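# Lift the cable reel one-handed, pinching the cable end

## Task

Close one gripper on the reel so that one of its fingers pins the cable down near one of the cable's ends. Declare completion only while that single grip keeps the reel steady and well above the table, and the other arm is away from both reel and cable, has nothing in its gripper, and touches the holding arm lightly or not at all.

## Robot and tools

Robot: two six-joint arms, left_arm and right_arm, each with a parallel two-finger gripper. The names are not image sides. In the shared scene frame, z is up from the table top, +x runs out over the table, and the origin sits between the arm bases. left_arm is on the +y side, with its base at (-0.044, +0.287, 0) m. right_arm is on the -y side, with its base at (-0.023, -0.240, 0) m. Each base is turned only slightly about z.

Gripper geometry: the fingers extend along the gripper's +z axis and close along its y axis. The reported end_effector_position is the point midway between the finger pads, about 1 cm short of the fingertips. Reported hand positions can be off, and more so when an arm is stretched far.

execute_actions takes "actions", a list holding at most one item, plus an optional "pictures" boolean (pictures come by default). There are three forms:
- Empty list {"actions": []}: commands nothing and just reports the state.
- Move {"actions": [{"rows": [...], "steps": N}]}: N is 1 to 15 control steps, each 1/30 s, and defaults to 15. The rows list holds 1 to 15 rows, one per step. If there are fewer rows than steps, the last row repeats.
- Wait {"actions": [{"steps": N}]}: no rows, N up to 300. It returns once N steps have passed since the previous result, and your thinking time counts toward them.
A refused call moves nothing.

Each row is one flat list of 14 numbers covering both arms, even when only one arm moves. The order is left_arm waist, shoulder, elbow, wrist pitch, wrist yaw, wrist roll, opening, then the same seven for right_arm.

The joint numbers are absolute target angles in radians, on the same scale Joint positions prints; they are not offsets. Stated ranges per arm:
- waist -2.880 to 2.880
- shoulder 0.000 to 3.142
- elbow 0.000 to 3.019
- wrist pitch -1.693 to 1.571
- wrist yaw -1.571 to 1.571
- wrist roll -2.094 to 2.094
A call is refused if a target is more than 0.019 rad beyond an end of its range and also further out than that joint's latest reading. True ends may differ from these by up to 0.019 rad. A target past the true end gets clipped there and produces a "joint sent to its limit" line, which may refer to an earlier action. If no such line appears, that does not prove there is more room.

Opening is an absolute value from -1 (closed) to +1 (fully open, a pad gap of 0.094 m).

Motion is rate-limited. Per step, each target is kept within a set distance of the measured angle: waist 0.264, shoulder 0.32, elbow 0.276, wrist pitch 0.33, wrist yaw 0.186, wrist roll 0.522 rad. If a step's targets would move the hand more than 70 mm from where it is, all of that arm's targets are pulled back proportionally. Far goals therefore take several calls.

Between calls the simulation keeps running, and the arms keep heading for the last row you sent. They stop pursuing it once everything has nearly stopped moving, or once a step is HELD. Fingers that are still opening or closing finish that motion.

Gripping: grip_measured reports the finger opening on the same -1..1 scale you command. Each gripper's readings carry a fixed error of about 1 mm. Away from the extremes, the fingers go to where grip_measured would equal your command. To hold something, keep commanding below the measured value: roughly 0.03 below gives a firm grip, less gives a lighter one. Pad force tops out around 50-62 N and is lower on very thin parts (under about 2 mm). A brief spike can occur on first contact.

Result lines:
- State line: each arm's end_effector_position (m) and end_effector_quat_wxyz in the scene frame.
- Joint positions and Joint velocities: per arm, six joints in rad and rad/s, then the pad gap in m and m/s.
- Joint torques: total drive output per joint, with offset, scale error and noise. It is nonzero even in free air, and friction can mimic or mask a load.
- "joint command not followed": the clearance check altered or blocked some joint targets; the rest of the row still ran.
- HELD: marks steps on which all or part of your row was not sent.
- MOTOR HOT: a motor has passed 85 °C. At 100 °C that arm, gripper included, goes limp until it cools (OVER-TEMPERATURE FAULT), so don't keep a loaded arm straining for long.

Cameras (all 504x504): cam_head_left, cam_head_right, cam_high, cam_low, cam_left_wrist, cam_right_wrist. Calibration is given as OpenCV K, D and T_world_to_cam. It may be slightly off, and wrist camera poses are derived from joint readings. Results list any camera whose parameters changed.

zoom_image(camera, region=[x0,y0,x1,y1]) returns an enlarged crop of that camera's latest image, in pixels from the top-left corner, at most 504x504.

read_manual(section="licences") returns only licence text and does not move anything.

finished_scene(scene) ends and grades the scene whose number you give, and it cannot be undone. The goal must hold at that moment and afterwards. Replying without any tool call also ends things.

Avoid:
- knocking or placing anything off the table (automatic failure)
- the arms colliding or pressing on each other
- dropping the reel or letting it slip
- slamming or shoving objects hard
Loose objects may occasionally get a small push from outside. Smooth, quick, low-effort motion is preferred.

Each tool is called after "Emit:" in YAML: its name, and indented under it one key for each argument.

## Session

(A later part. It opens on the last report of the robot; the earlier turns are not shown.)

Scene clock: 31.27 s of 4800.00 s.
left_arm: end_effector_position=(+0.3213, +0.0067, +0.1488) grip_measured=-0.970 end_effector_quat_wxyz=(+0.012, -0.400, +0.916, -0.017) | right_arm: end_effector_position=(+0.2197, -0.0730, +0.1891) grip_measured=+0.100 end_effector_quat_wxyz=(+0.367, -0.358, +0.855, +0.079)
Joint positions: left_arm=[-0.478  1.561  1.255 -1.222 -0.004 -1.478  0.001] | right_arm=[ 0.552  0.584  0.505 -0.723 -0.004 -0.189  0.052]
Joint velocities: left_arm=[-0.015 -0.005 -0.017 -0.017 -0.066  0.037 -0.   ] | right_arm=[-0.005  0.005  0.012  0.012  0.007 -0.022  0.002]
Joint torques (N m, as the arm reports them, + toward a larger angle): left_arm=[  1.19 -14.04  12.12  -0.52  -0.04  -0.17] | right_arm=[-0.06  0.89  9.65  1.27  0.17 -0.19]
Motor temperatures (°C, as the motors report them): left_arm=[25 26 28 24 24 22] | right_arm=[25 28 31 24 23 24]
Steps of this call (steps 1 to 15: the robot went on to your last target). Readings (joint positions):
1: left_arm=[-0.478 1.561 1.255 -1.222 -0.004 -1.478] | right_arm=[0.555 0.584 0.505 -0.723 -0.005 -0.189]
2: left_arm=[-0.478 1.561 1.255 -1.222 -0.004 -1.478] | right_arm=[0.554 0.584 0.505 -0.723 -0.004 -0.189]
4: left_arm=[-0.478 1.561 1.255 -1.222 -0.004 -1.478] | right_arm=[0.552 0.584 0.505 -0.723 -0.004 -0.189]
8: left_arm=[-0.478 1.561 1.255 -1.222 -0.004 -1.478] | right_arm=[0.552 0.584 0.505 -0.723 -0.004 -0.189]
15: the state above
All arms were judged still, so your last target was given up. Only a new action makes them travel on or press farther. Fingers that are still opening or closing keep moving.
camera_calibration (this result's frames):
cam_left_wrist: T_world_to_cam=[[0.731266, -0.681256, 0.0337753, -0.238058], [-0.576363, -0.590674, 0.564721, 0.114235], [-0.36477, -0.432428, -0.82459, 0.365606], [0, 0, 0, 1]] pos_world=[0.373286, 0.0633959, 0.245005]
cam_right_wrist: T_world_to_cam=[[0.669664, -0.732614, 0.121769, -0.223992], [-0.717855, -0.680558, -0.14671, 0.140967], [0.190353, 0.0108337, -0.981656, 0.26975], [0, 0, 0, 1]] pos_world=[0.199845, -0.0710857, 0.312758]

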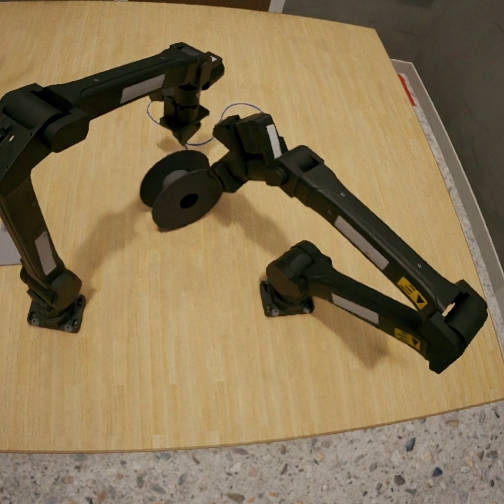

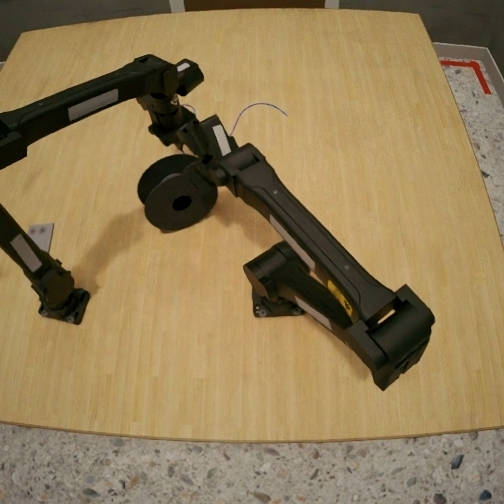

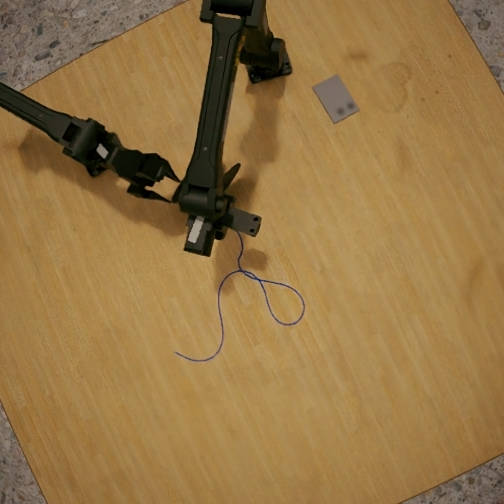

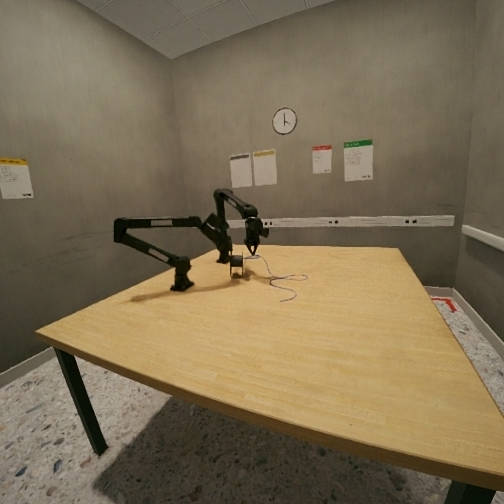

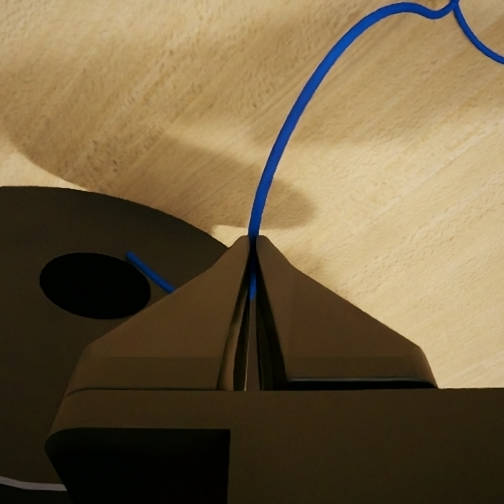

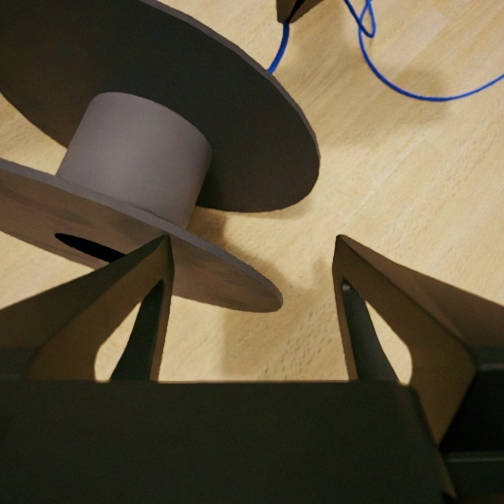

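Emit:
execute_actions:
  actions:
    - {"rows":[[-0.474,1.58,1.28,-1.235,0,-1.49,-1,-0.3,0.583,0.52,-0.72,0,-0.2,0.1]],"steps":15}

Emit:
zoom_image:
  camera: "cam_head_left"
  region: [110,90,290,270]

Emit:
zoom_image:
  camera: "cam_low"
  region: [190,210,310,310]

Scene clock: 33.20 s of 4800.00 s.
left_arm: end_effector_position=(+0.3213, +0.0067, +0.1488) grip_measured=-0.970 end_effector_quat_wxyz=(+0.012, -0.400, +0.916, -0.017) | right_arm: end_effector_position=(+0.2605, -0.3203, +0.1891) grip_measured=+0.100 end_effector_quat_wxyz=(+0.365, +0.038, +0.926, -0.088)
Joint positions: left_arm=[-0.478  1.561  1.255 -1.222 -0.004 -1.478  0.001] | right_arm=[-0.321  0.584  0.505 -0.723  0.004 -0.191  0.052]
Joint velocities: left_arm=[-0.015  0.005 -0.002  0.012  0.066  0.022  0.001] | right_arm=[ 0.103 -0.015  0.007 -0.002 -0.007 -0.051 -0.   ]
Joint torques (N m, as the arm reports them, + toward a larger angle): left_arm=[  0.83 -14.11  12.09  -0.43  -0.03  -0.19] | right_arm=[ 2.25  0.51  9.81  1.21 -0.09 -0.18]
Motor temperatures (°C, as the motors report them): left_arm=[25 26 28 24 24 22] | right_arm=[25 28 31 24 23 24]
Steps of this call (steps 1 to 43: nothing new was sent; steps 44 to 58: all 15 steps of this action). Readings (joint positions):
44: left_arm=[-0.478 1.561 1.255 -1.222 -0.004 -1.478] | right_arm=[0.528 0.584 0.505 -0.723 -0.012 -0.191]
45: left_arm=[-0.478 1.561 1.255 -1.222 -0.004 -1.478] | right_arm=[0.464 0.584 0.505 -0.723 -0.011 -0.191]
47: left_arm=[-0.478 1.561 1.255 -1.222 -0.004 -1.478] | right_arm=[0.289 0.584 0.505 -0.723 -0.008 -0.191]
51: left_arm=[-0.478 1.561 1.255 -1.222 -0.004 -1.478] | right_arm=[-0.100 0.584 0.505 -0.723 -0.002 -0.191]
58: the state above
camera_calibration (this result's frames):
cam_left_wrist: T_world_to_cam=[[0.731266, -0.681256, 0.0337753, -0.238058], [-0.576363, -0.590674, 0.564721, 0.114235], [-0.36477, -0.432428, -0.82459, 0.365606], [0, 0, 0, 1]] pos_world=[0.373286, 0.0633959, 0.245005]
cam_right_wrist: T_world_to_cam=[[-0.134899, -0.982427, 0.128992, -0.304354], [-0.982545, 0.1158, -0.145585, 0.32578], [0.128089, -0.14638, -0.980901, 0.230373], [0, 0, 0, 1]] pos_world=[0.249529, -0.303009, 0.312661]

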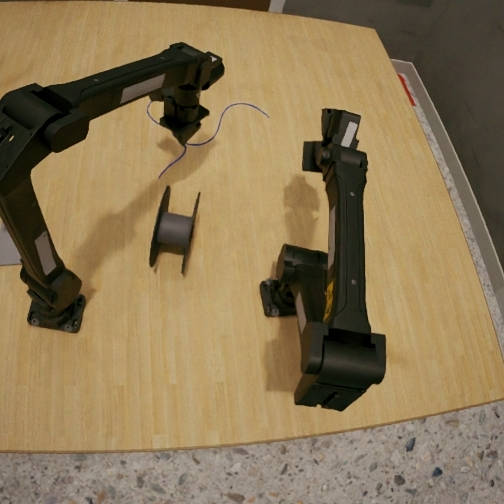

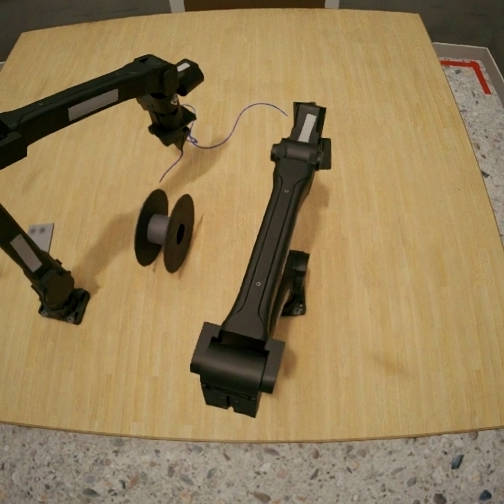

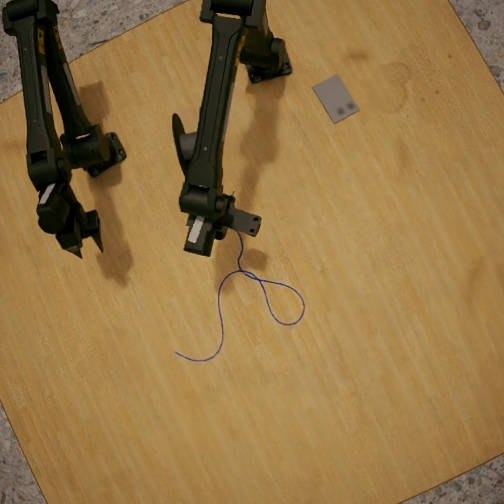

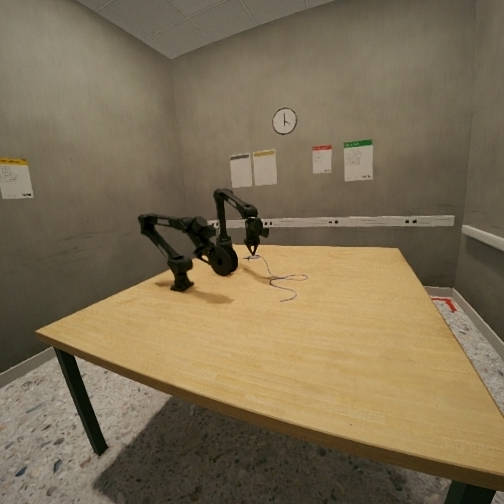

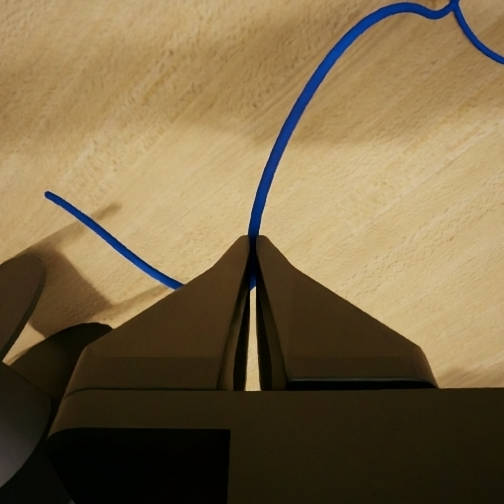

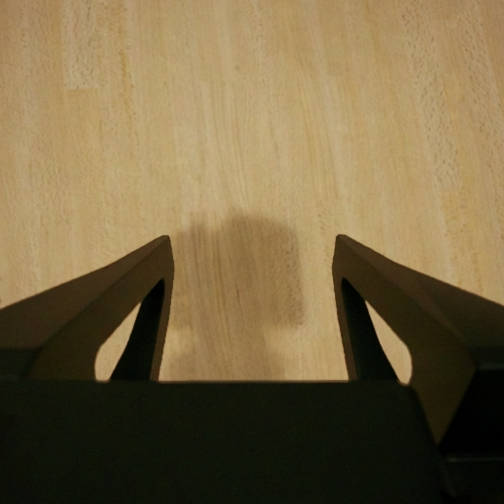

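Region (110, 90, 290, 270) of cam_head_left's 504x504 image, scaled by 2.800, with more detail than that image has.

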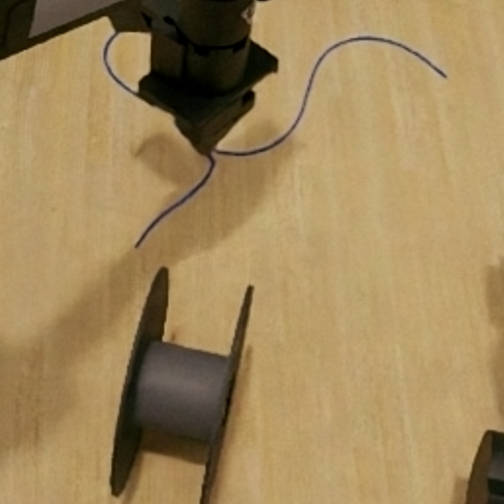

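Region (190, 210, 310, 310) of cam_low's 504x504 image, scaled by 4.200, with more detail than that image has.

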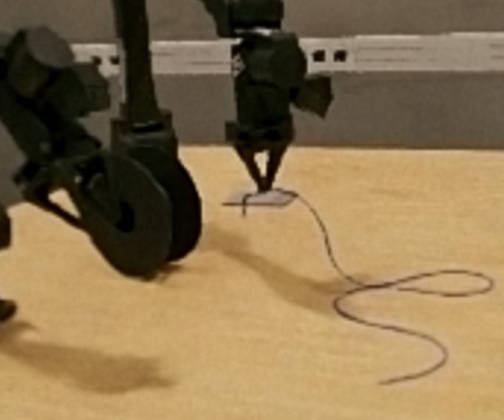

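Emit:
execute_actions:
  actions:
    - {"rows":[[-0.5,1.52,1.23,-1.24,0,-1.52,-1,-0.3,0.7,0.55,-0.9,0,-0.8,0.1],[-0.52,1.46,1.17,-1.25,0,-1.55,-1,-0.3,0.8,0.6,-1.1,0,-1.4,0.1],[-0.542,1.407,1.12,-1.25,0,-1.59,-1,-0.3,0.9,0.75,-1.2,0,-2.05,0.1]],"steps":15}
  pictures: false

Emit:
execute_actions:
  actions:
    - {"steps":15}

Scene clock: 41.13 s of 4800.00 s.
left_arm: end_effector_position=(+0.2579, +0.0226, +0.1680) grip_measured=-0.970 end_effector_quat_wxyz=(+0.013, -0.414, +0.910, -0.025) | right_arm: end_effector_position=(+0.2252, -0.3085, +0.1495) grip_measured=+0.101 end_effector_quat_wxyz=(+0.048, -0.637, +0.766, -0.072)
Joint positions: left_arm=[-0.542  1.388  1.118 -1.246 -0.003 -1.573  0.001] | right_arm=[-0.314  0.906  0.698 -1.19   0.003 -1.653  0.052]
Joint velocities: left_arm=[-0.005  0.015 -0.007 -0.012  0.066 -0.007 -0.   ] | right_arm=[ 0.005 -0.181  0.002 -0.012 -0.051 -2.557  0.001]
Joint torques (N m, as the arm reports them, + toward a larger angle): left_arm=[  0.82 -10.76   9.96  -0.17  -0.09  -0.16] | right_arm=[ 2.32 -2.17 11.29 -0.44 -0.14 -0.16]
Motor temperatures (°C, as the motors report them): left_arm=[25 26 29 24 24 22] | right_arm=[25 26 32 24 23 24]
Steps of this call (steps 1 to 15: the robot went on to your last target; steps 16 to 223: nothing new was sent; steps 224 to 238: all 15 steps of this action). Readings (joint positions):
224: left_arm=[-0.478 1.559 1.253 -1.223 -0.004 -1.483] | right_arm=[-0.315 0.592 0.509 -0.757 0.003 -0.275]
225: left_arm=[-0.481 1.549 1.240 -1.223 -0.004 -1.492] | right_arm=[-0.314 0.619 0.526 -0.846 0.003 -0.374]
227: left_arm=[-0.495 1.495 1.175 -1.226 -0.004 -1.521] | right_arm=[-0.314 0.746 0.597 -1.061 0.003 -0.572]
231: left_arm=[-0.536 1.402 1.118 -1.246 -0.003 -1.556] | right_arm=[-0.314 0.946 0.695 -1.171 0.003 -0.967]
238: the state above

Scene clock: 41.63 s of 4800.00 s.
left_arm: end_effector_position=(+0.2580, +0.0226, +0.1670) grip_measured=-0.970 end_effector_quat_wxyz=(+0.012, -0.416, +0.909, -0.024) | right_arm: end_effector_position=(+0.2249, -0.3084, +0.1513) grip_measured=+0.101 end_effector_quat_wxyz=(-0.036, +0.767, -0.636, +0.082)
Joint positions: left_arm=[-0.542  1.39   1.118 -1.246 -0.003 -1.578  0.001] | right_arm=[-0.314  0.899  0.698 -1.191  0.003 -2.022  0.052]
Joint velocities: left_arm=[-0.015 -0.015  0.007 -0.007 -0.022 -0.007  0.   ] | right_arm=[-0.005  0.005 -0.002 -0.002 -0.095 -0.081  0.001]
Joint torques (N m, as the arm reports them, + toward a larger angle): left_arm=[  0.62 -11.03  10.03  -0.1   -0.1   -0.2 ] | right_arm=[ 1.78 -1.14 11.39 -0.33 -0.13 -0.17]
Motor temperatures (°C, as the motors report them): left_arm=[25 26 29 24 24 22] | right_arm=[25 26 32 24 23 24]
Steps of this call (steps 1 to 15: the robot went on to your last target). Readings (joint positions):
1: left_arm=[-0.542 1.389 1.118 -1.246 -0.003 -1.574] | right_arm=[-0.314 0.901 0.698 -1.190 0.003 -1.730]
2: left_arm=[-0.542 1.389 1.118 -1.246 -0.003 -1.575] | right_arm=[-0.314 0.899 0.698 -1.191 0.003 -1.792]
4: left_arm=[-0.542 1.390 1.118 -1.246 -0.003 -1.576] | right_arm=[-0.314 0.899 0.698 -1.191 0.003 -1.880]
8: left_arm=[-0.542 1.390 1.118 -1.246 -0.003 -1.577] | right_arm=[-0.314 0.899 0.698 -1.191 0.003 -1.972]
15: the state above
camera_calibration (this result's frames):
cam_left_wrist: T_world_to_cam=[[0.754903, -0.654265, 0.0453794, -0.190175], [-0.55791, -0.604272, 0.568851, 0.0716973], [-0.344757, -0.454745, -0.821188, 0.359242], [0, 0, 0, 1]] pos_world=[0.307416, 0.0822629, 0.26285]
cam_right_wrist: T_world_to_cam=[[0.970327, 0.184964, 0.155734, -0.185132], [0.0462383, -0.774133, 0.631333, -0.339504], [0.237333, -0.605398, -0.759714, -0.0000423585], [0, 0, 0, 1]] pos_world=[0.195347, -0.228604, 0.243139]

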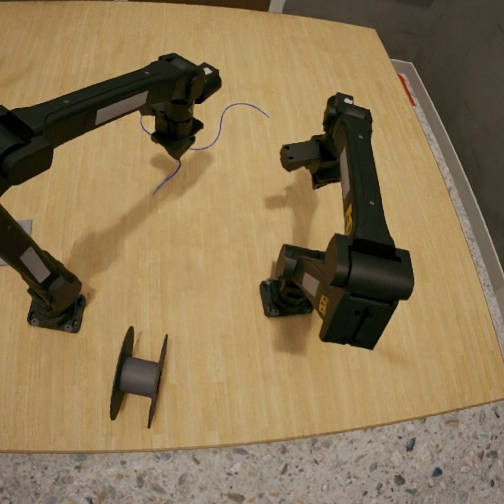

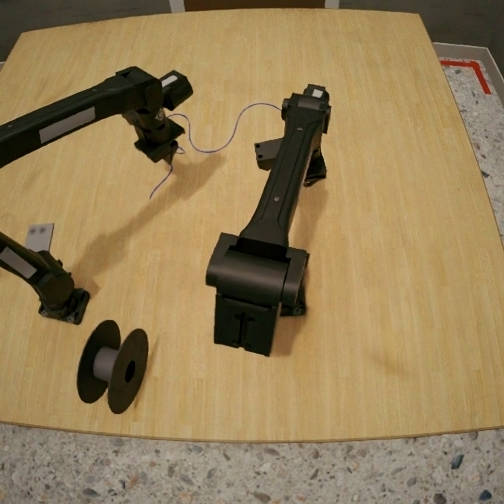

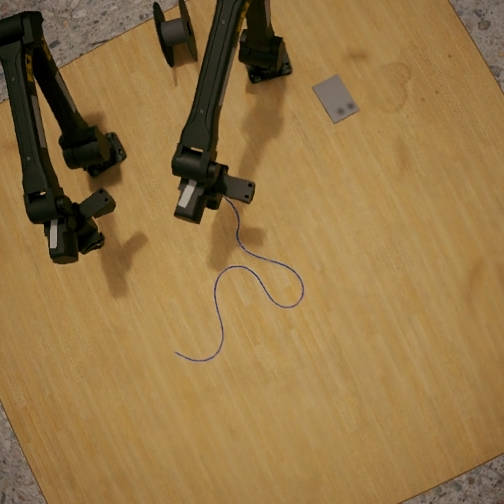

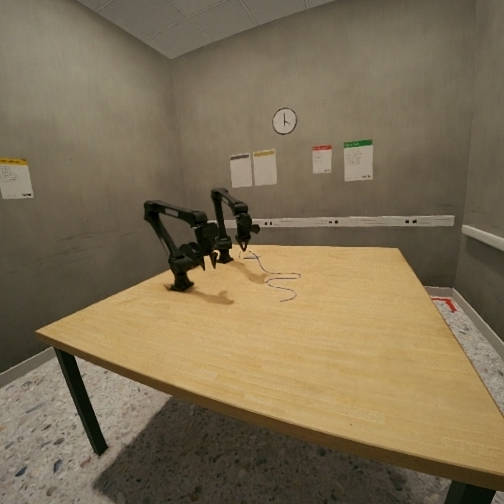

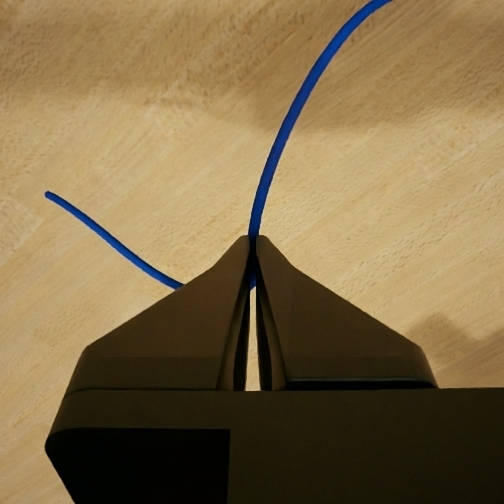

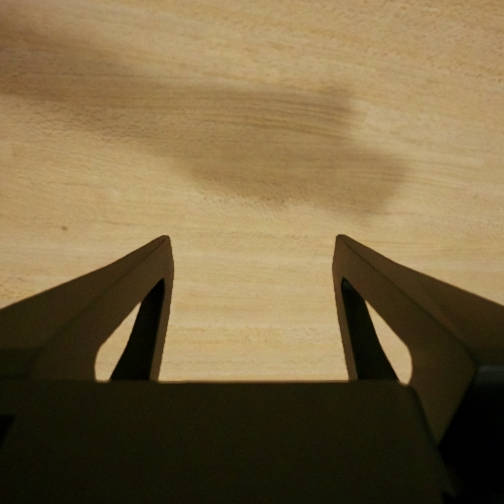

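Emit:
execute_actions:
  actions: []

Scene clock: 42.73 s of 4800.00 s.
left_arm: end_effector_position=(+0.2580, +0.0226, +0.1670) grip_measured=-0.970 end_effector_quat_wxyz=(+0.012, -0.416, +0.909, -0.024) | right_arm: end_effector_position=(+0.2249, -0.3084, +0.1513) grip_measured=+0.101 end_effector_quat_wxyz=(-0.035, +0.771, -0.631, +0.083)
Joint positions: left_arm=[-0.542  1.39   1.118 -1.246 -0.003 -1.578  0.001] | right_arm=[-0.314  0.899  0.698 -1.191  0.003 -2.035  0.052]
Joint velocities: left_arm=[-0.005 -0.005 -0.017  0.007  0.037  0.022 -0.   ] | right_arm=[-0.005  0.015  0.002 -0.007  0.066  0.007 -0.   ]
Joint torques (N m, as the arm reports them, + toward a larger angle): left_arm=[  0.63 -10.69  10.06  -0.04  -0.09  -0.2 ] | right_arm=[ 1.79 -1.69 11.32 -0.44 -0.15 -0.17]
Motor temperatures (°C, as the motors report them): left_arm=[25 26 29 24 24 22] | right_arm=[25 26 32 24 23 24]
Steps of this call (steps 1 to 30: the robot went on to your last target; steps 31 to 33: nothing new was sent). Readings (joint positions):
1: left_arm=[-0.542 1.390 1.118 -1.246 -0.003 -1.578] | right_arm=[-0.314 0.899 0.698 -1.191 0.003 -2.025]
2: left_arm=[-0.542 1.390 1.118 -1.246 -0.003 -1.578] | right_arm=[-0.314 0.899 0.698 -1.191 0.003 -2.027]
4: left_arm=[-0.542 1.390 1.118 -1.246 -0.003 -1.578] | right_arm=[-0.314 0.899 0.698 -1.191 0.003 -2.030]
8: left_arm=[-0.542 1.390 1.118 -1.246 -0.003 -1.578] | right_arm=[-0.314 0.899 0.698 -1.191 0.003 -2.033]
33: the state above
All arms were judged still, so your last target was given up. Only a new action makes them travel on or press farther. Fingers that are still opening or closing keep moving.
camera_calibration (this result's frames):
cam_left_wrist: T_world_to_cam=[[0.754903, -0.654265, 0.0453794, -0.190175], [-0.55791, -0.604272, 0.568851, 0.0716973], [-0.344757, -0.454745, -0.821188, 0.359242], [0, 0, 0, 1]] pos_world=[0.307416, 0.0822629, 0.26285]
cam_right_wrist: T_world_to_cam=[[0.967987, 0.197677, 0.154678, -0.180525], [0.0565148, -0.772069, 0.633021, -0.341434], [0.244556, -0.604014, -0.758524, -0.00141987], [0, 0, 0, 1]] pos_world=[0.194389, -0.228783, 0.242981]

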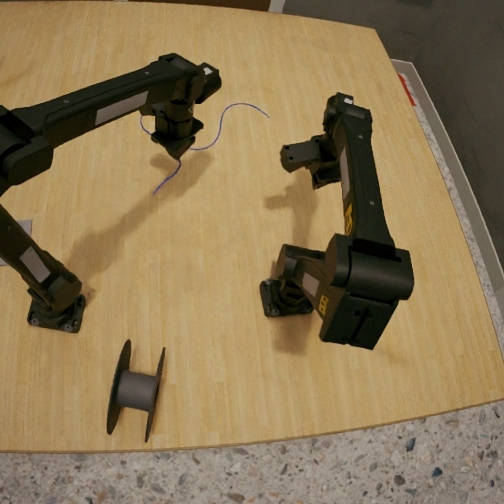

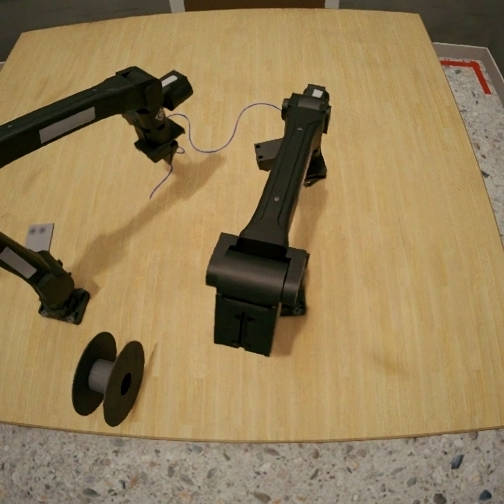

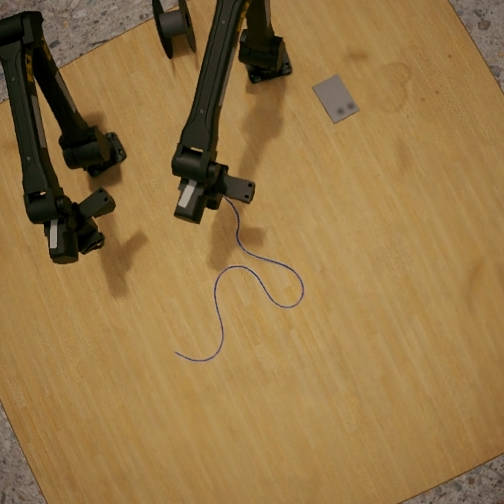

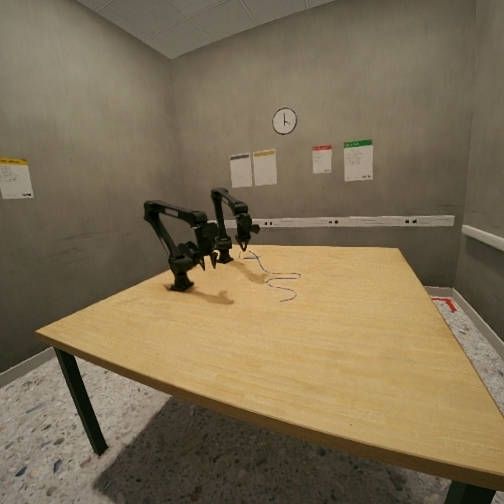

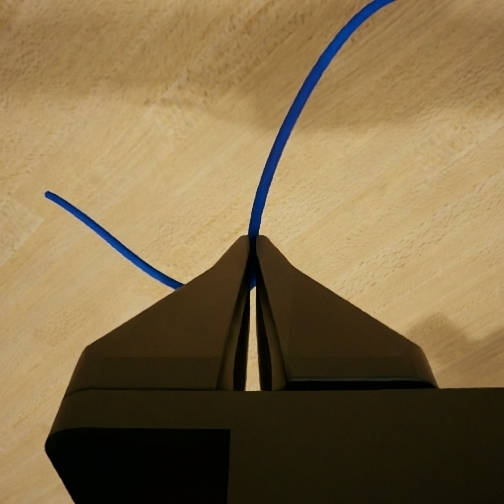

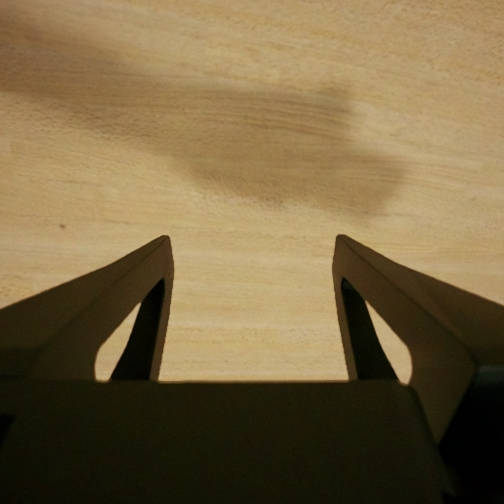

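Emit:
execute_actions:
  actions:
    - {"rows":[[-0.15,1.407,1.12,-1.25,0,-1.2,-1,0.3,0.6,0.65,-1.45,0,-1.5,0.3],[-0.15,1.407,1.12,-1.25,0,-1.2,-1,0.6,0.6,0.65,-1.45,0,-1.2,0.3],[-0.15,1.407,1.12,-1.25,0,-1.2,-1,0.9,0.6,0.65,-1.45,0,-1.0,0.3],[-0.15,1.407,1.12,-1.25,0,-1.2,-1,2.117,0.6,0.65,-1.45,0,-0.98,0.3]],"steps":15}
  pictures: false

Emit:
execute_actions:
  actions:
    - {"steps":22}
  pictures: false

Emit:
execute_actions:
  actions:
    - {"rows":[[-0.15,1.407,1.12,-1.25,0,-1.2,-1,2.117,0.9,1.0,-1.5,0,-0.98,0.3],[-0.15,1.407,1.12,-1.25,0,-1.2,-1,2.117,0.9,1.0,-1.5,0,-0.98,0.3],[-0.15,1.407,1.12,-1.25,0,-1.2,-1,2.117,0.9,1.0,-1.5,0,-0.98,0.3],[-0.15,1.407,1.12,-1.25,0,-1.2,-1,2.117,1.284,1.23,-1.47,0,-0.98,0.3]],"steps":15}

Scene clock: 46.00 s of 4800.00 s.
left_arm: end_effector_position=(+0.3400, +0.1699, +0.1662) grip_measured=-0.970 end_effector_quat_wxyz=(+0.019, -0.452, +0.892, -0.016) | right_arm: end_effector_position=(+0.0717, -0.0936, +0.1810) grip_measured=+0.299 end_effector_quat_wxyz=(-0.096, +0.855, -0.510, +0.004)
Joint positions: left_arm=[-0.119  1.392  1.118 -1.246 -0.004 -1.235  0.001] | right_arm=[ 0.948  0.595  0.656 -1.439  0.    -1.068  0.061]
Joint velocities: left_arm=[-0.259 -0.005  0.002  0.007 -0.007  0.125 -0.001] | right_arm=[ 2.847  0.2    0.007  0.002 -0.051  0.462 -0.001]
Joint torques (N m, as the arm reports them, + toward a larger angle): left_arm=[ -0.42 -11.09  10.1   -0.07  -0.05   0.02] | right_arm=[-0.11  0.37  7.66 -0.27 -0.08  0.06]
Motor temperatures (°C, as the motors report them): left_arm=[25 26 29 24 24 22] | right_arm=[25 26 33 24 23 24]
Steps of this call (steps 1 to 83: nothing new was sent; steps 84 to 98: all 15 steps of this action). Readings (joint positions):
84: left_arm=[-0.530 1.390 1.118 -1.246 0.003 -1.538] | right_arm=[-0.299 0.886 0.697 -1.217 0.008 -1.979]
85: left_arm=[-0.506 1.390 1.118 -1.246 0.004 -1.496] | right_arm=[-0.257 0.854 0.689 -1.265 0.008 -1.910]
87: left_arm=[-0.422 1.390 1.118 -1.246 0.004 -1.428] | right_arm=[-0.121 0.746 0.667 -1.355 0.006 -1.739]
91: left_arm=[-0.202 1.391 1.118 -1.246 0.002 -1.316] | right_arm=[0.261 0.560 0.656 -1.434 0.000 -1.354]
98: the state above

Scene clock: 46.73 s of 4800.00 s.
left_arm: end_effector_position=(+0.3368, +0.1599, +0.1662) grip_measured=-0.970 end_effector_quat_wxyz=(+0.019, -0.431, +0.902, -0.016) | right_arm: end_effector_position=(-0.1237, -0.0971, +0.1798) grip_measured=+0.299 end_effector_quat_wxyz=(-0.075, +0.996, +0.018, -0.052)
Joint positions: left_arm=[-0.145  1.392  1.118 -1.246 -0.003 -1.213  0.001] | right_arm=[ 2.132  0.603  0.656 -1.44  -0.003 -0.996  0.061]
Joint velocities: left_arm=[-0.005 -0.005 -0.007  0.002 -0.066 -0.007 -0.   ] | right_arm=[-0.005 -0.005  0.002  0.002 -0.037  0.007 -0.   ]
Joint torques (N m, as the arm reports them, + toward a larger angle): left_arm=[  0.29 -11.28  10.11  -0.06  -0.06   0.04] | right_arm=[-0.53  0.58  7.81 -0.35  0.01  0.05]
Motor temperatures (°C, as the motors report them): left_arm=[25 26 29 24 24 22] | right_arm=[25 26 33 24 23 24]
Steps of this call (steps 1 to 22: the robot went on to your last target). Readings (joint positions):
1: left_arm=[-0.128 1.392 1.118 -1.246 -0.004 -1.230] | right_arm=[1.047 0.601 0.656 -1.439 0.000 -1.053]
2: left_arm=[-0.135 1.392 1.118 -1.246 -0.003 -1.227] | right_arm=[1.145 0.603 0.656 -1.439 0.000 -1.041]
4: left_arm=[-0.144 1.392 1.118 -1.246 -0.003 -1.221] | right_arm=[1.341 0.603 0.656 -1.439 0.000 -1.024]
8: left_arm=[-0.145 1.392 1.118 -1.246 -0.003 -1.216] | right_arm=[1.735 0.603 0.656 -1.439 0.000 -1.006]
22: the state above

Scene clock: 47.23 s of 4800.00 s.
left_arm: end_effector_position=(+0.3368, +0.1599, +0.1662) grip_measured=-0.970 end_effector_quat_wxyz=(+0.019, -0.431, +0.902, -0.016) | right_arm: end_effector_position=(-0.2361, +0.0632, +0.2160) grip_measured=+0.299 end_effector_quat_wxyz=(+0.013, +1.000, +0.017, +0.007)
Joint positions: left_arm=[-0.145  1.392  1.118 -1.246 -0.003 -1.213  0.001] | right_arm=[ 2.132  1.335  1.197 -1.462 -0.003 -0.993  0.061]
Joint velocities: left_arm=[-0.024  0.005  0.002  0.002 -0.022  0.022  0.   ] | right_arm=[ 0.005  0.112 -0.017 -0.017 -0.11  -0.066 -0.   ]
Joint torques (N m, as the arm reports them, + toward a larger angle): left_arm=[  0.3  -11.21  10.03   0.01  -0.08   0.01] | right_arm=[ -0.16 -11.15   9.91  -0.59   0.04   0.03]
Motor temperatures (°C, as the motors report them): left_arm=[25 26 29 24 24 22] | right_arm=[25 26 33 24 23 24]
Steps of this call (steps 1 to 15: all 15 steps of this action). Readings (joint positions):
1: left_arm=[-0.145 1.392 1.118 -1.246 -0.003 -1.213] | right_arm=[2.132 0.620 0.669 -1.453 -0.003 -0.996]
2: left_arm=[-0.145 1.392 1.118 -1.246 -0.003 -1.213] | right_arm=[2.132 0.659 0.699 -1.473 -0.003 -0.996]
4: left_arm=[-0.145 1.392 1.118 -1.246 -0.003 -1.213] | right_arm=[2.132 0.768 0.784 -1.485 -0.003 -0.996]
8: left_arm=[-0.145 1.392 1.118 -1.246 -0.003 -1.213] | right_arm=[2.132 1.034 0.985 -1.485 -0.003 -0.996]
15: the state above
camera_calibration (this result's frames):
cam_left_wrist: T_world_to_cam=[[0.775279, -0.630425, 0.0388161, -0.169347], [-0.541777, -0.632156, 0.553946, 0.200617], [-0.324683, -0.450492, -0.831647, 0.442427], [0, 0, 0, 1]] pos_world=[0.38363, 0.219371, 0.263385]
cam_right_wrist: T_world_to_cam=[[-0.0293058, 0.999111, -0.0302978, -0.0639782], [0.809486, 0.041504, 0.585671, 0.0671658], [0.586408, -0.00736209, -0.809983, 0.439035], [0, 0, 0, 1]] pos_world=[-0.313698, 0.0643659, 0.314335]

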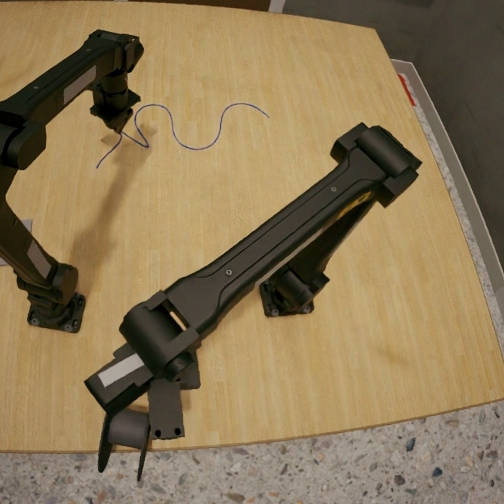

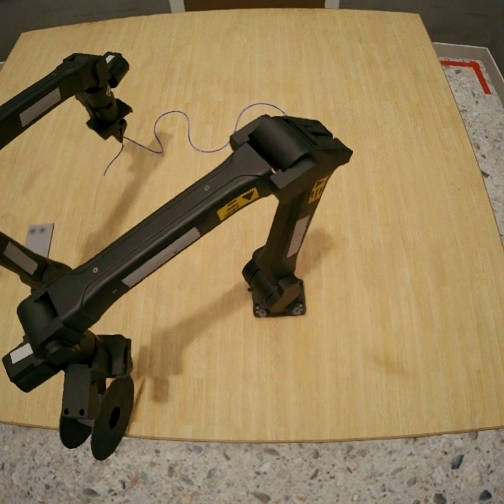

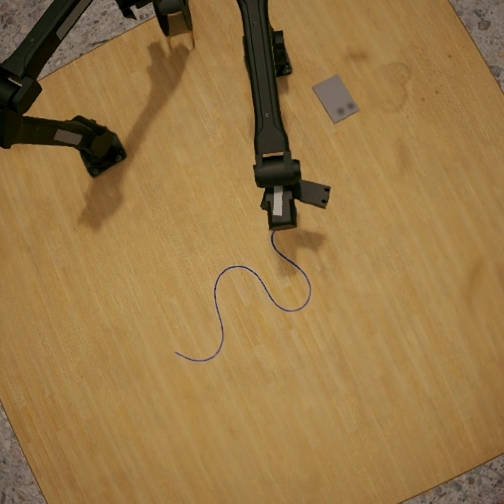

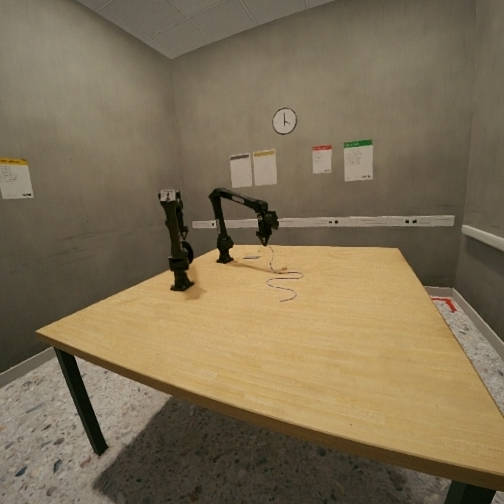

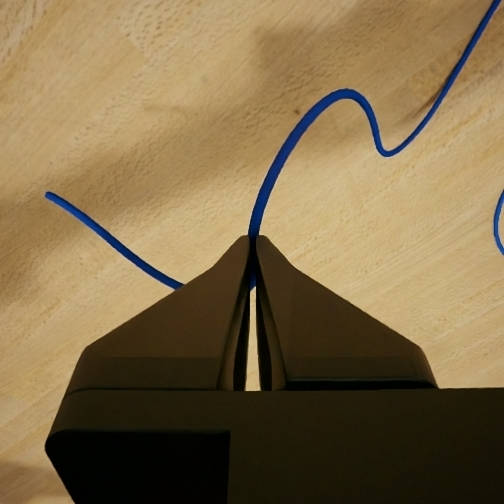

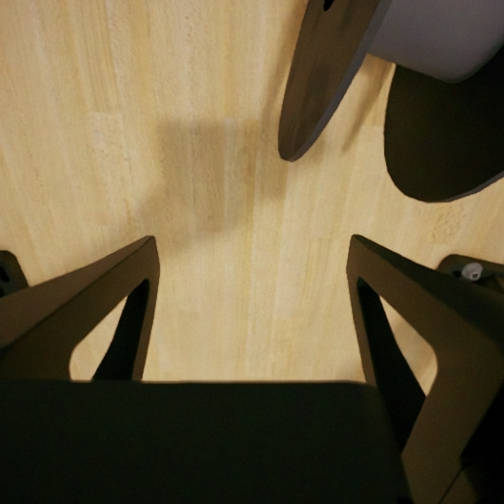

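Emit:
execute_actions:
  actions:
    - {"rows":[[-0.15,1.407,1.12,-1.25,0,-1.2,-1,2.145,1.443,1.345,-1.44,0,-0.98,0.3]],"steps":12}

Scene clock: 49.50 s of 4800.00 s.
left_arm: end_effector_position=(+0.3368, +0.1599, +0.1662) grip_measured=-0.970 end_effector_quat_wxyz=(+0.019, -0.430, +0.902, -0.016) | right_arm: end_effector_position=(-0.2650, +0.1044, +0.2093) grip_measured=+0.299 end_effector_quat_wxyz=(+0.011, +1.000, +0.017, +0.006)
Joint positions: left_arm=[-0.145  1.392  1.118 -1.246 -0.003 -1.212  0.001] | right_arm=[ 2.132  1.466  1.311 -1.441 -0.003 -0.993  0.061]
Joint velocities: left_arm=[-0.005  0.005 -0.022 -0.007 -0.007 -0.022 -0.   ] | right_arm=[-0.015 -0.112 -0.002 -0.017  0.066 -0.007  0.   ]
Joint torques (N m, as the arm reports them, + toward a larger angle): left_arm=[  0.29 -11.37  10.05  -0.03  -0.07   0.02] | right_arm=[  1.36 -10.61   9.94  -0.16   0.05   0.07]
Motor temperatures (°C, as the motors report them): left_arm=[25 26 29 24 24 22] | right_arm=[25 26 33 24 23 24]
Steps of this call (steps 1 to 30: the robot went on to your last target; steps 31 to 56: nothing new was sent; steps 57 to 68: all 12 steps of this action). Readings (joint positions):
57: left_arm=[-0.145 1.392 1.118 -1.246 -0.003 -1.212] | right_arm=[2.132 1.296 1.206 -1.464 -0.003 -0.993]
58: left_arm=[-0.145 1.392 1.118 -1.246 -0.003 -1.212] | right_arm=[2.132 1.318 1.231 -1.464 -0.003 -0.993]
60: left_arm=[-0.145 1.392 1.118 -1.246 -0.003 -1.212] | right_arm=[2.132 1.381 1.287 -1.456 -0.003 -0.993]
64: left_arm=[-0.145 1.392 1.118 -1.246 -0.003 -1.212] | right_arm=[2.132 1.457 1.311 -1.441 -0.003 -0.993]
68: the state above
camera_calibration (this result's frames):
cam_left_wrist: T_world_to_cam=[[0.775039, -0.630721, 0.0388083, -0.169218], [-0.542021, -0.63196, 0.553931, 0.20067], [-0.324851, -0.450353, -0.831657, 0.442462], [0, 0, 0, 1]] pos_world=[0.383652, 0.219351, 0.263386]
cam_right_wrist: T_world_to_cam=[[-0.0289874, 0.999212, -0.0271084, -0.106771], [0.810777, 0.0393654, 0.58403, 0.0937059], [0.584637, -0.00504934, -0.811279, 0.450361], [0, 0, 0, 1]] pos_world=[-0.342367, 0.105272, 0.307747]

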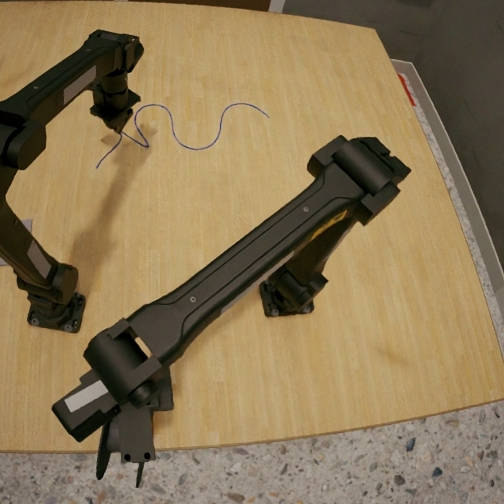

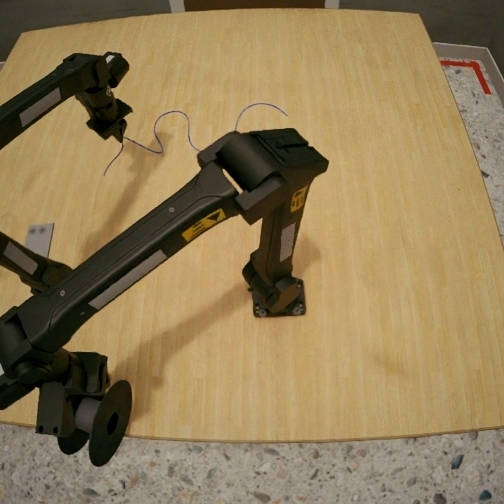

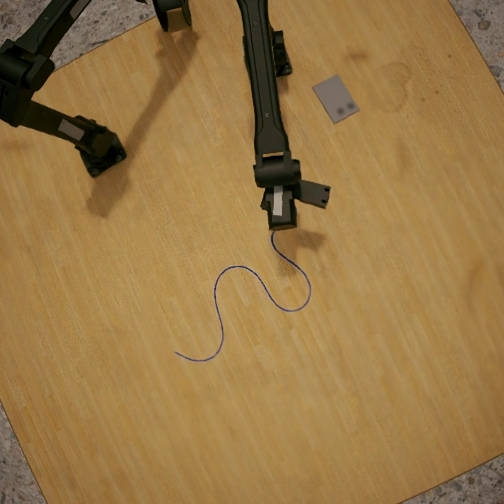

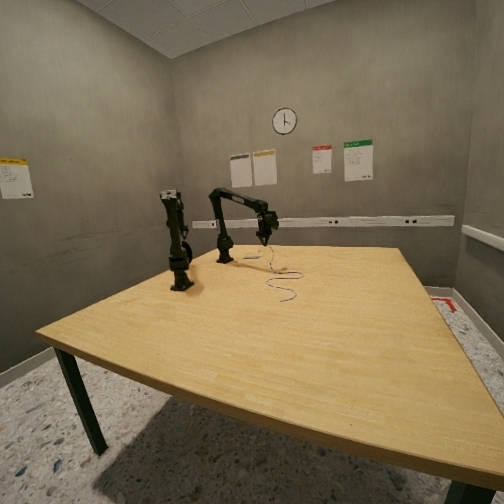

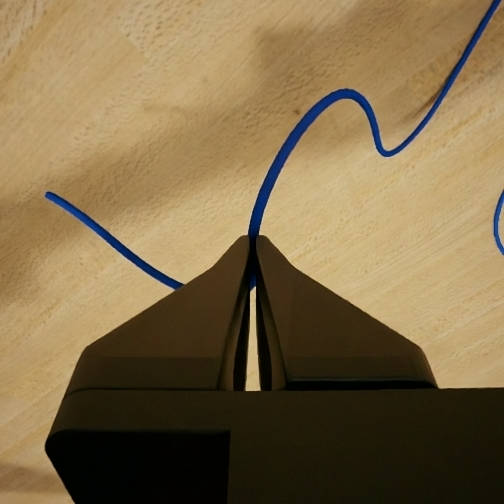

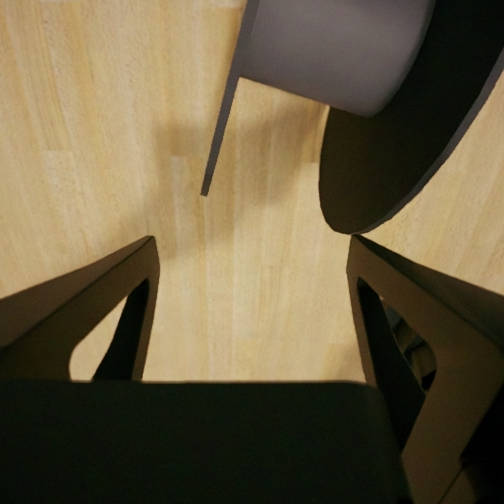

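Emit:
execute_actions:
  actions:
    - {"rows":[[-0.15,1.407,1.12,-1.25,0,-1.2,-1,2.21,1.49,1.4,-1.46,0,-0.88,0.3],[-0.15,1.407,1.12,-1.25,0,-1.2,-1,2.21,1.49,1.4,-1.46,0,-0.88,0.3],[-0.15,1.407,1.12,-1.25,0,-1.2,-1,2.21,1.49,1.4,-1.46,0,-0.88,0.3],[-0.15,1.407,1.12,-1.25,0,-1.2,-1,2.21,1.49,1.4,-1.46,0,-0.88,0.3],[-0.15,1.407,1.12,-1.25,0,-1.2,-1,2.21,1.49,1.4,-1.46,0,-0.88,0.3],[-0.15,1.407,1.12,-1.25,0,-1.2,-1,2.21,1.52,1.3,-1.33,0,-0.88,0.3],[-0.15,1.407,1.12,-1.25,0,-1.2,-1,2.21,1.545,1.24,-1.237,0,-0.88,0.3]],"steps":15}

Scene clock: 51.73 s of 4800.00 s.
left_arm: end_effector_position=(+0.3368, +0.1599, +0.1662) grip_measured=-0.970 end_effector_quat_wxyz=(+0.019, -0.430, +0.902, -0.016) | right_arm: end_effector_position=(-0.3063, +0.1040, +0.1411) grip_measured=+0.299 end_effector_quat_wxyz=(+0.003, +1.000, +0.008, +0.003)
Joint positions: left_arm=[-0.145  1.392  1.118 -1.246 -0.003 -1.212  0.001] | right_arm=[ 2.21   1.561  1.233 -1.251  0.    -0.899  0.061]
Joint velocities: left_arm=[ 0.005 -0.024 -0.002  0.002 -0.037 -0.066  0.   ] | right_arm=[-0.015  0.142 -0.051  0.017  0.007  0.066 -0.   ]
Joint torques (N m, as the arm reports them, + toward a larger angle): left_arm=[  0.1  -11.04   9.97  -0.09  -0.07   0.03] | right_arm=[  0.66 -11.87   7.92   0.21   0.01   0.04]
Motor temperatures (°C, as the motors report them): left_arm=[25 26 29 24 24 22] | right_arm=[25 26 33 24 23 24]
Steps of this call (steps 1 to 30: the robot went on to your last target; steps 31 to 52: nothing new was sent; steps 53 to 67: all 15 steps of this action). Readings (joint positions):
53: left_arm=[-0.145 1.392 1.118 -1.246 -0.003 -1.212] | right_arm=[2.137 1.458 1.314 -1.444 -0.001 -0.976]
54: left_arm=[-0.145 1.392 1.118 -1.246 -0.003 -1.212] | right_arm=[2.146 1.462 1.321 -1.449 0.000 -0.960]
56: left_arm=[-0.145 1.392 1.118 -1.246 -0.003 -1.212] | right_arm=[2.173 1.472 1.336 -1.450 0.000 -0.936]
60: left_arm=[-0.145 1.392 1.118 -1.246 -0.003 -1.212] | right_arm=[2.209 1.481 1.299 -1.319 0.000 -0.912]
67: the state above
camera_calibration (this result's frames):
cam_left_wrist: T_world_to_cam=[[0.775039, -0.630721, 0.0388083, -0.169218], [-0.542021, -0.63196, 0.553931, 0.20067], [-0.324851, -0.450353, -0.831657, 0.442462], [0, 0, 0, 1]] pos_world=[0.383652, 0.219351, 0.263386]
cam_right_wrist: T_world_to_cam=[[-0.0124022, 0.999871, -0.0102273, -0.106799], [0.815533, 0.0160328, 0.578489, 0.171655], [0.578578, -0.00116616, -0.815626, 0.417545], [0, 0, 0, 1]] pos_world=[-0.382898, 0.10452, 0.240168]

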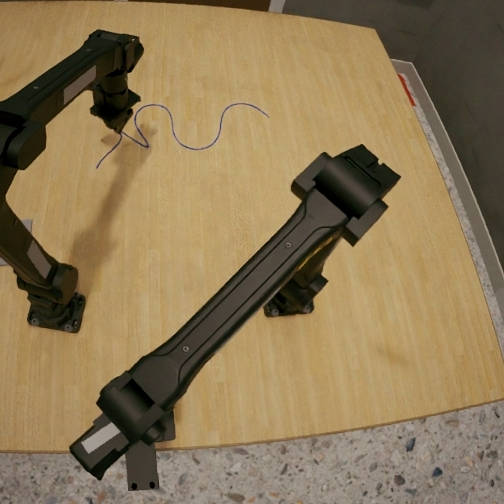

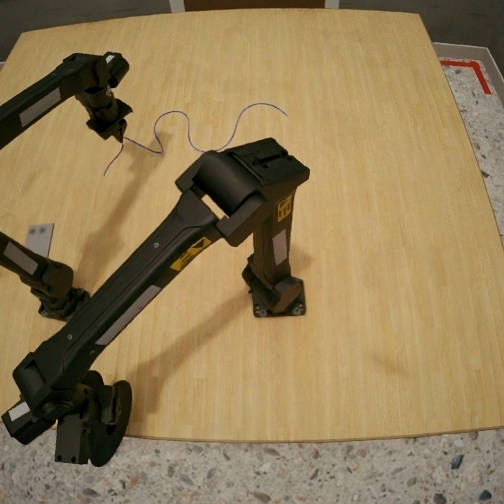

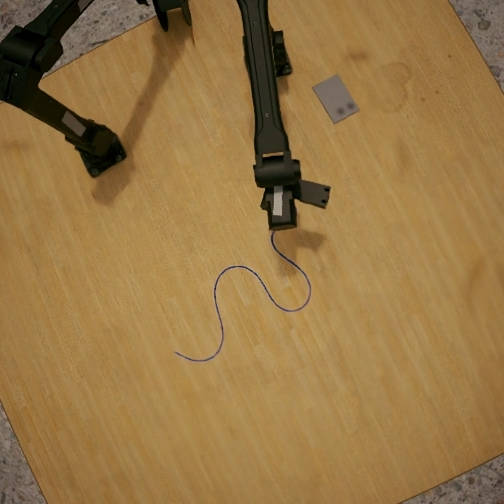

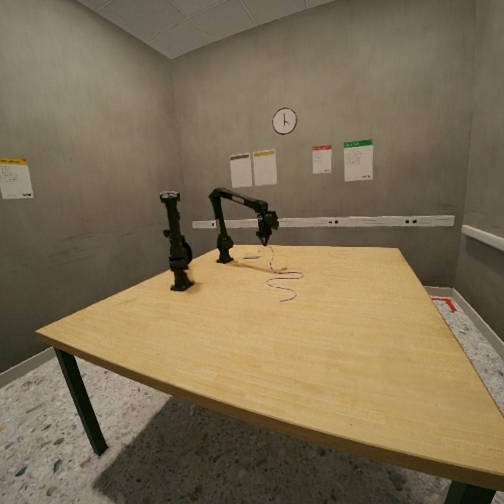

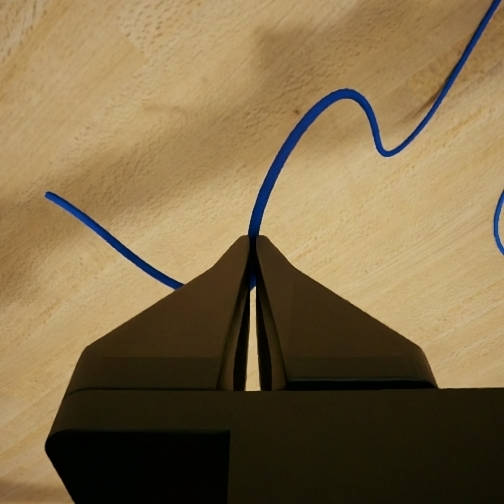

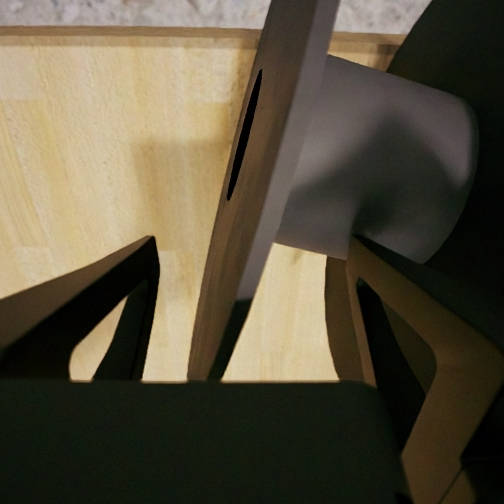

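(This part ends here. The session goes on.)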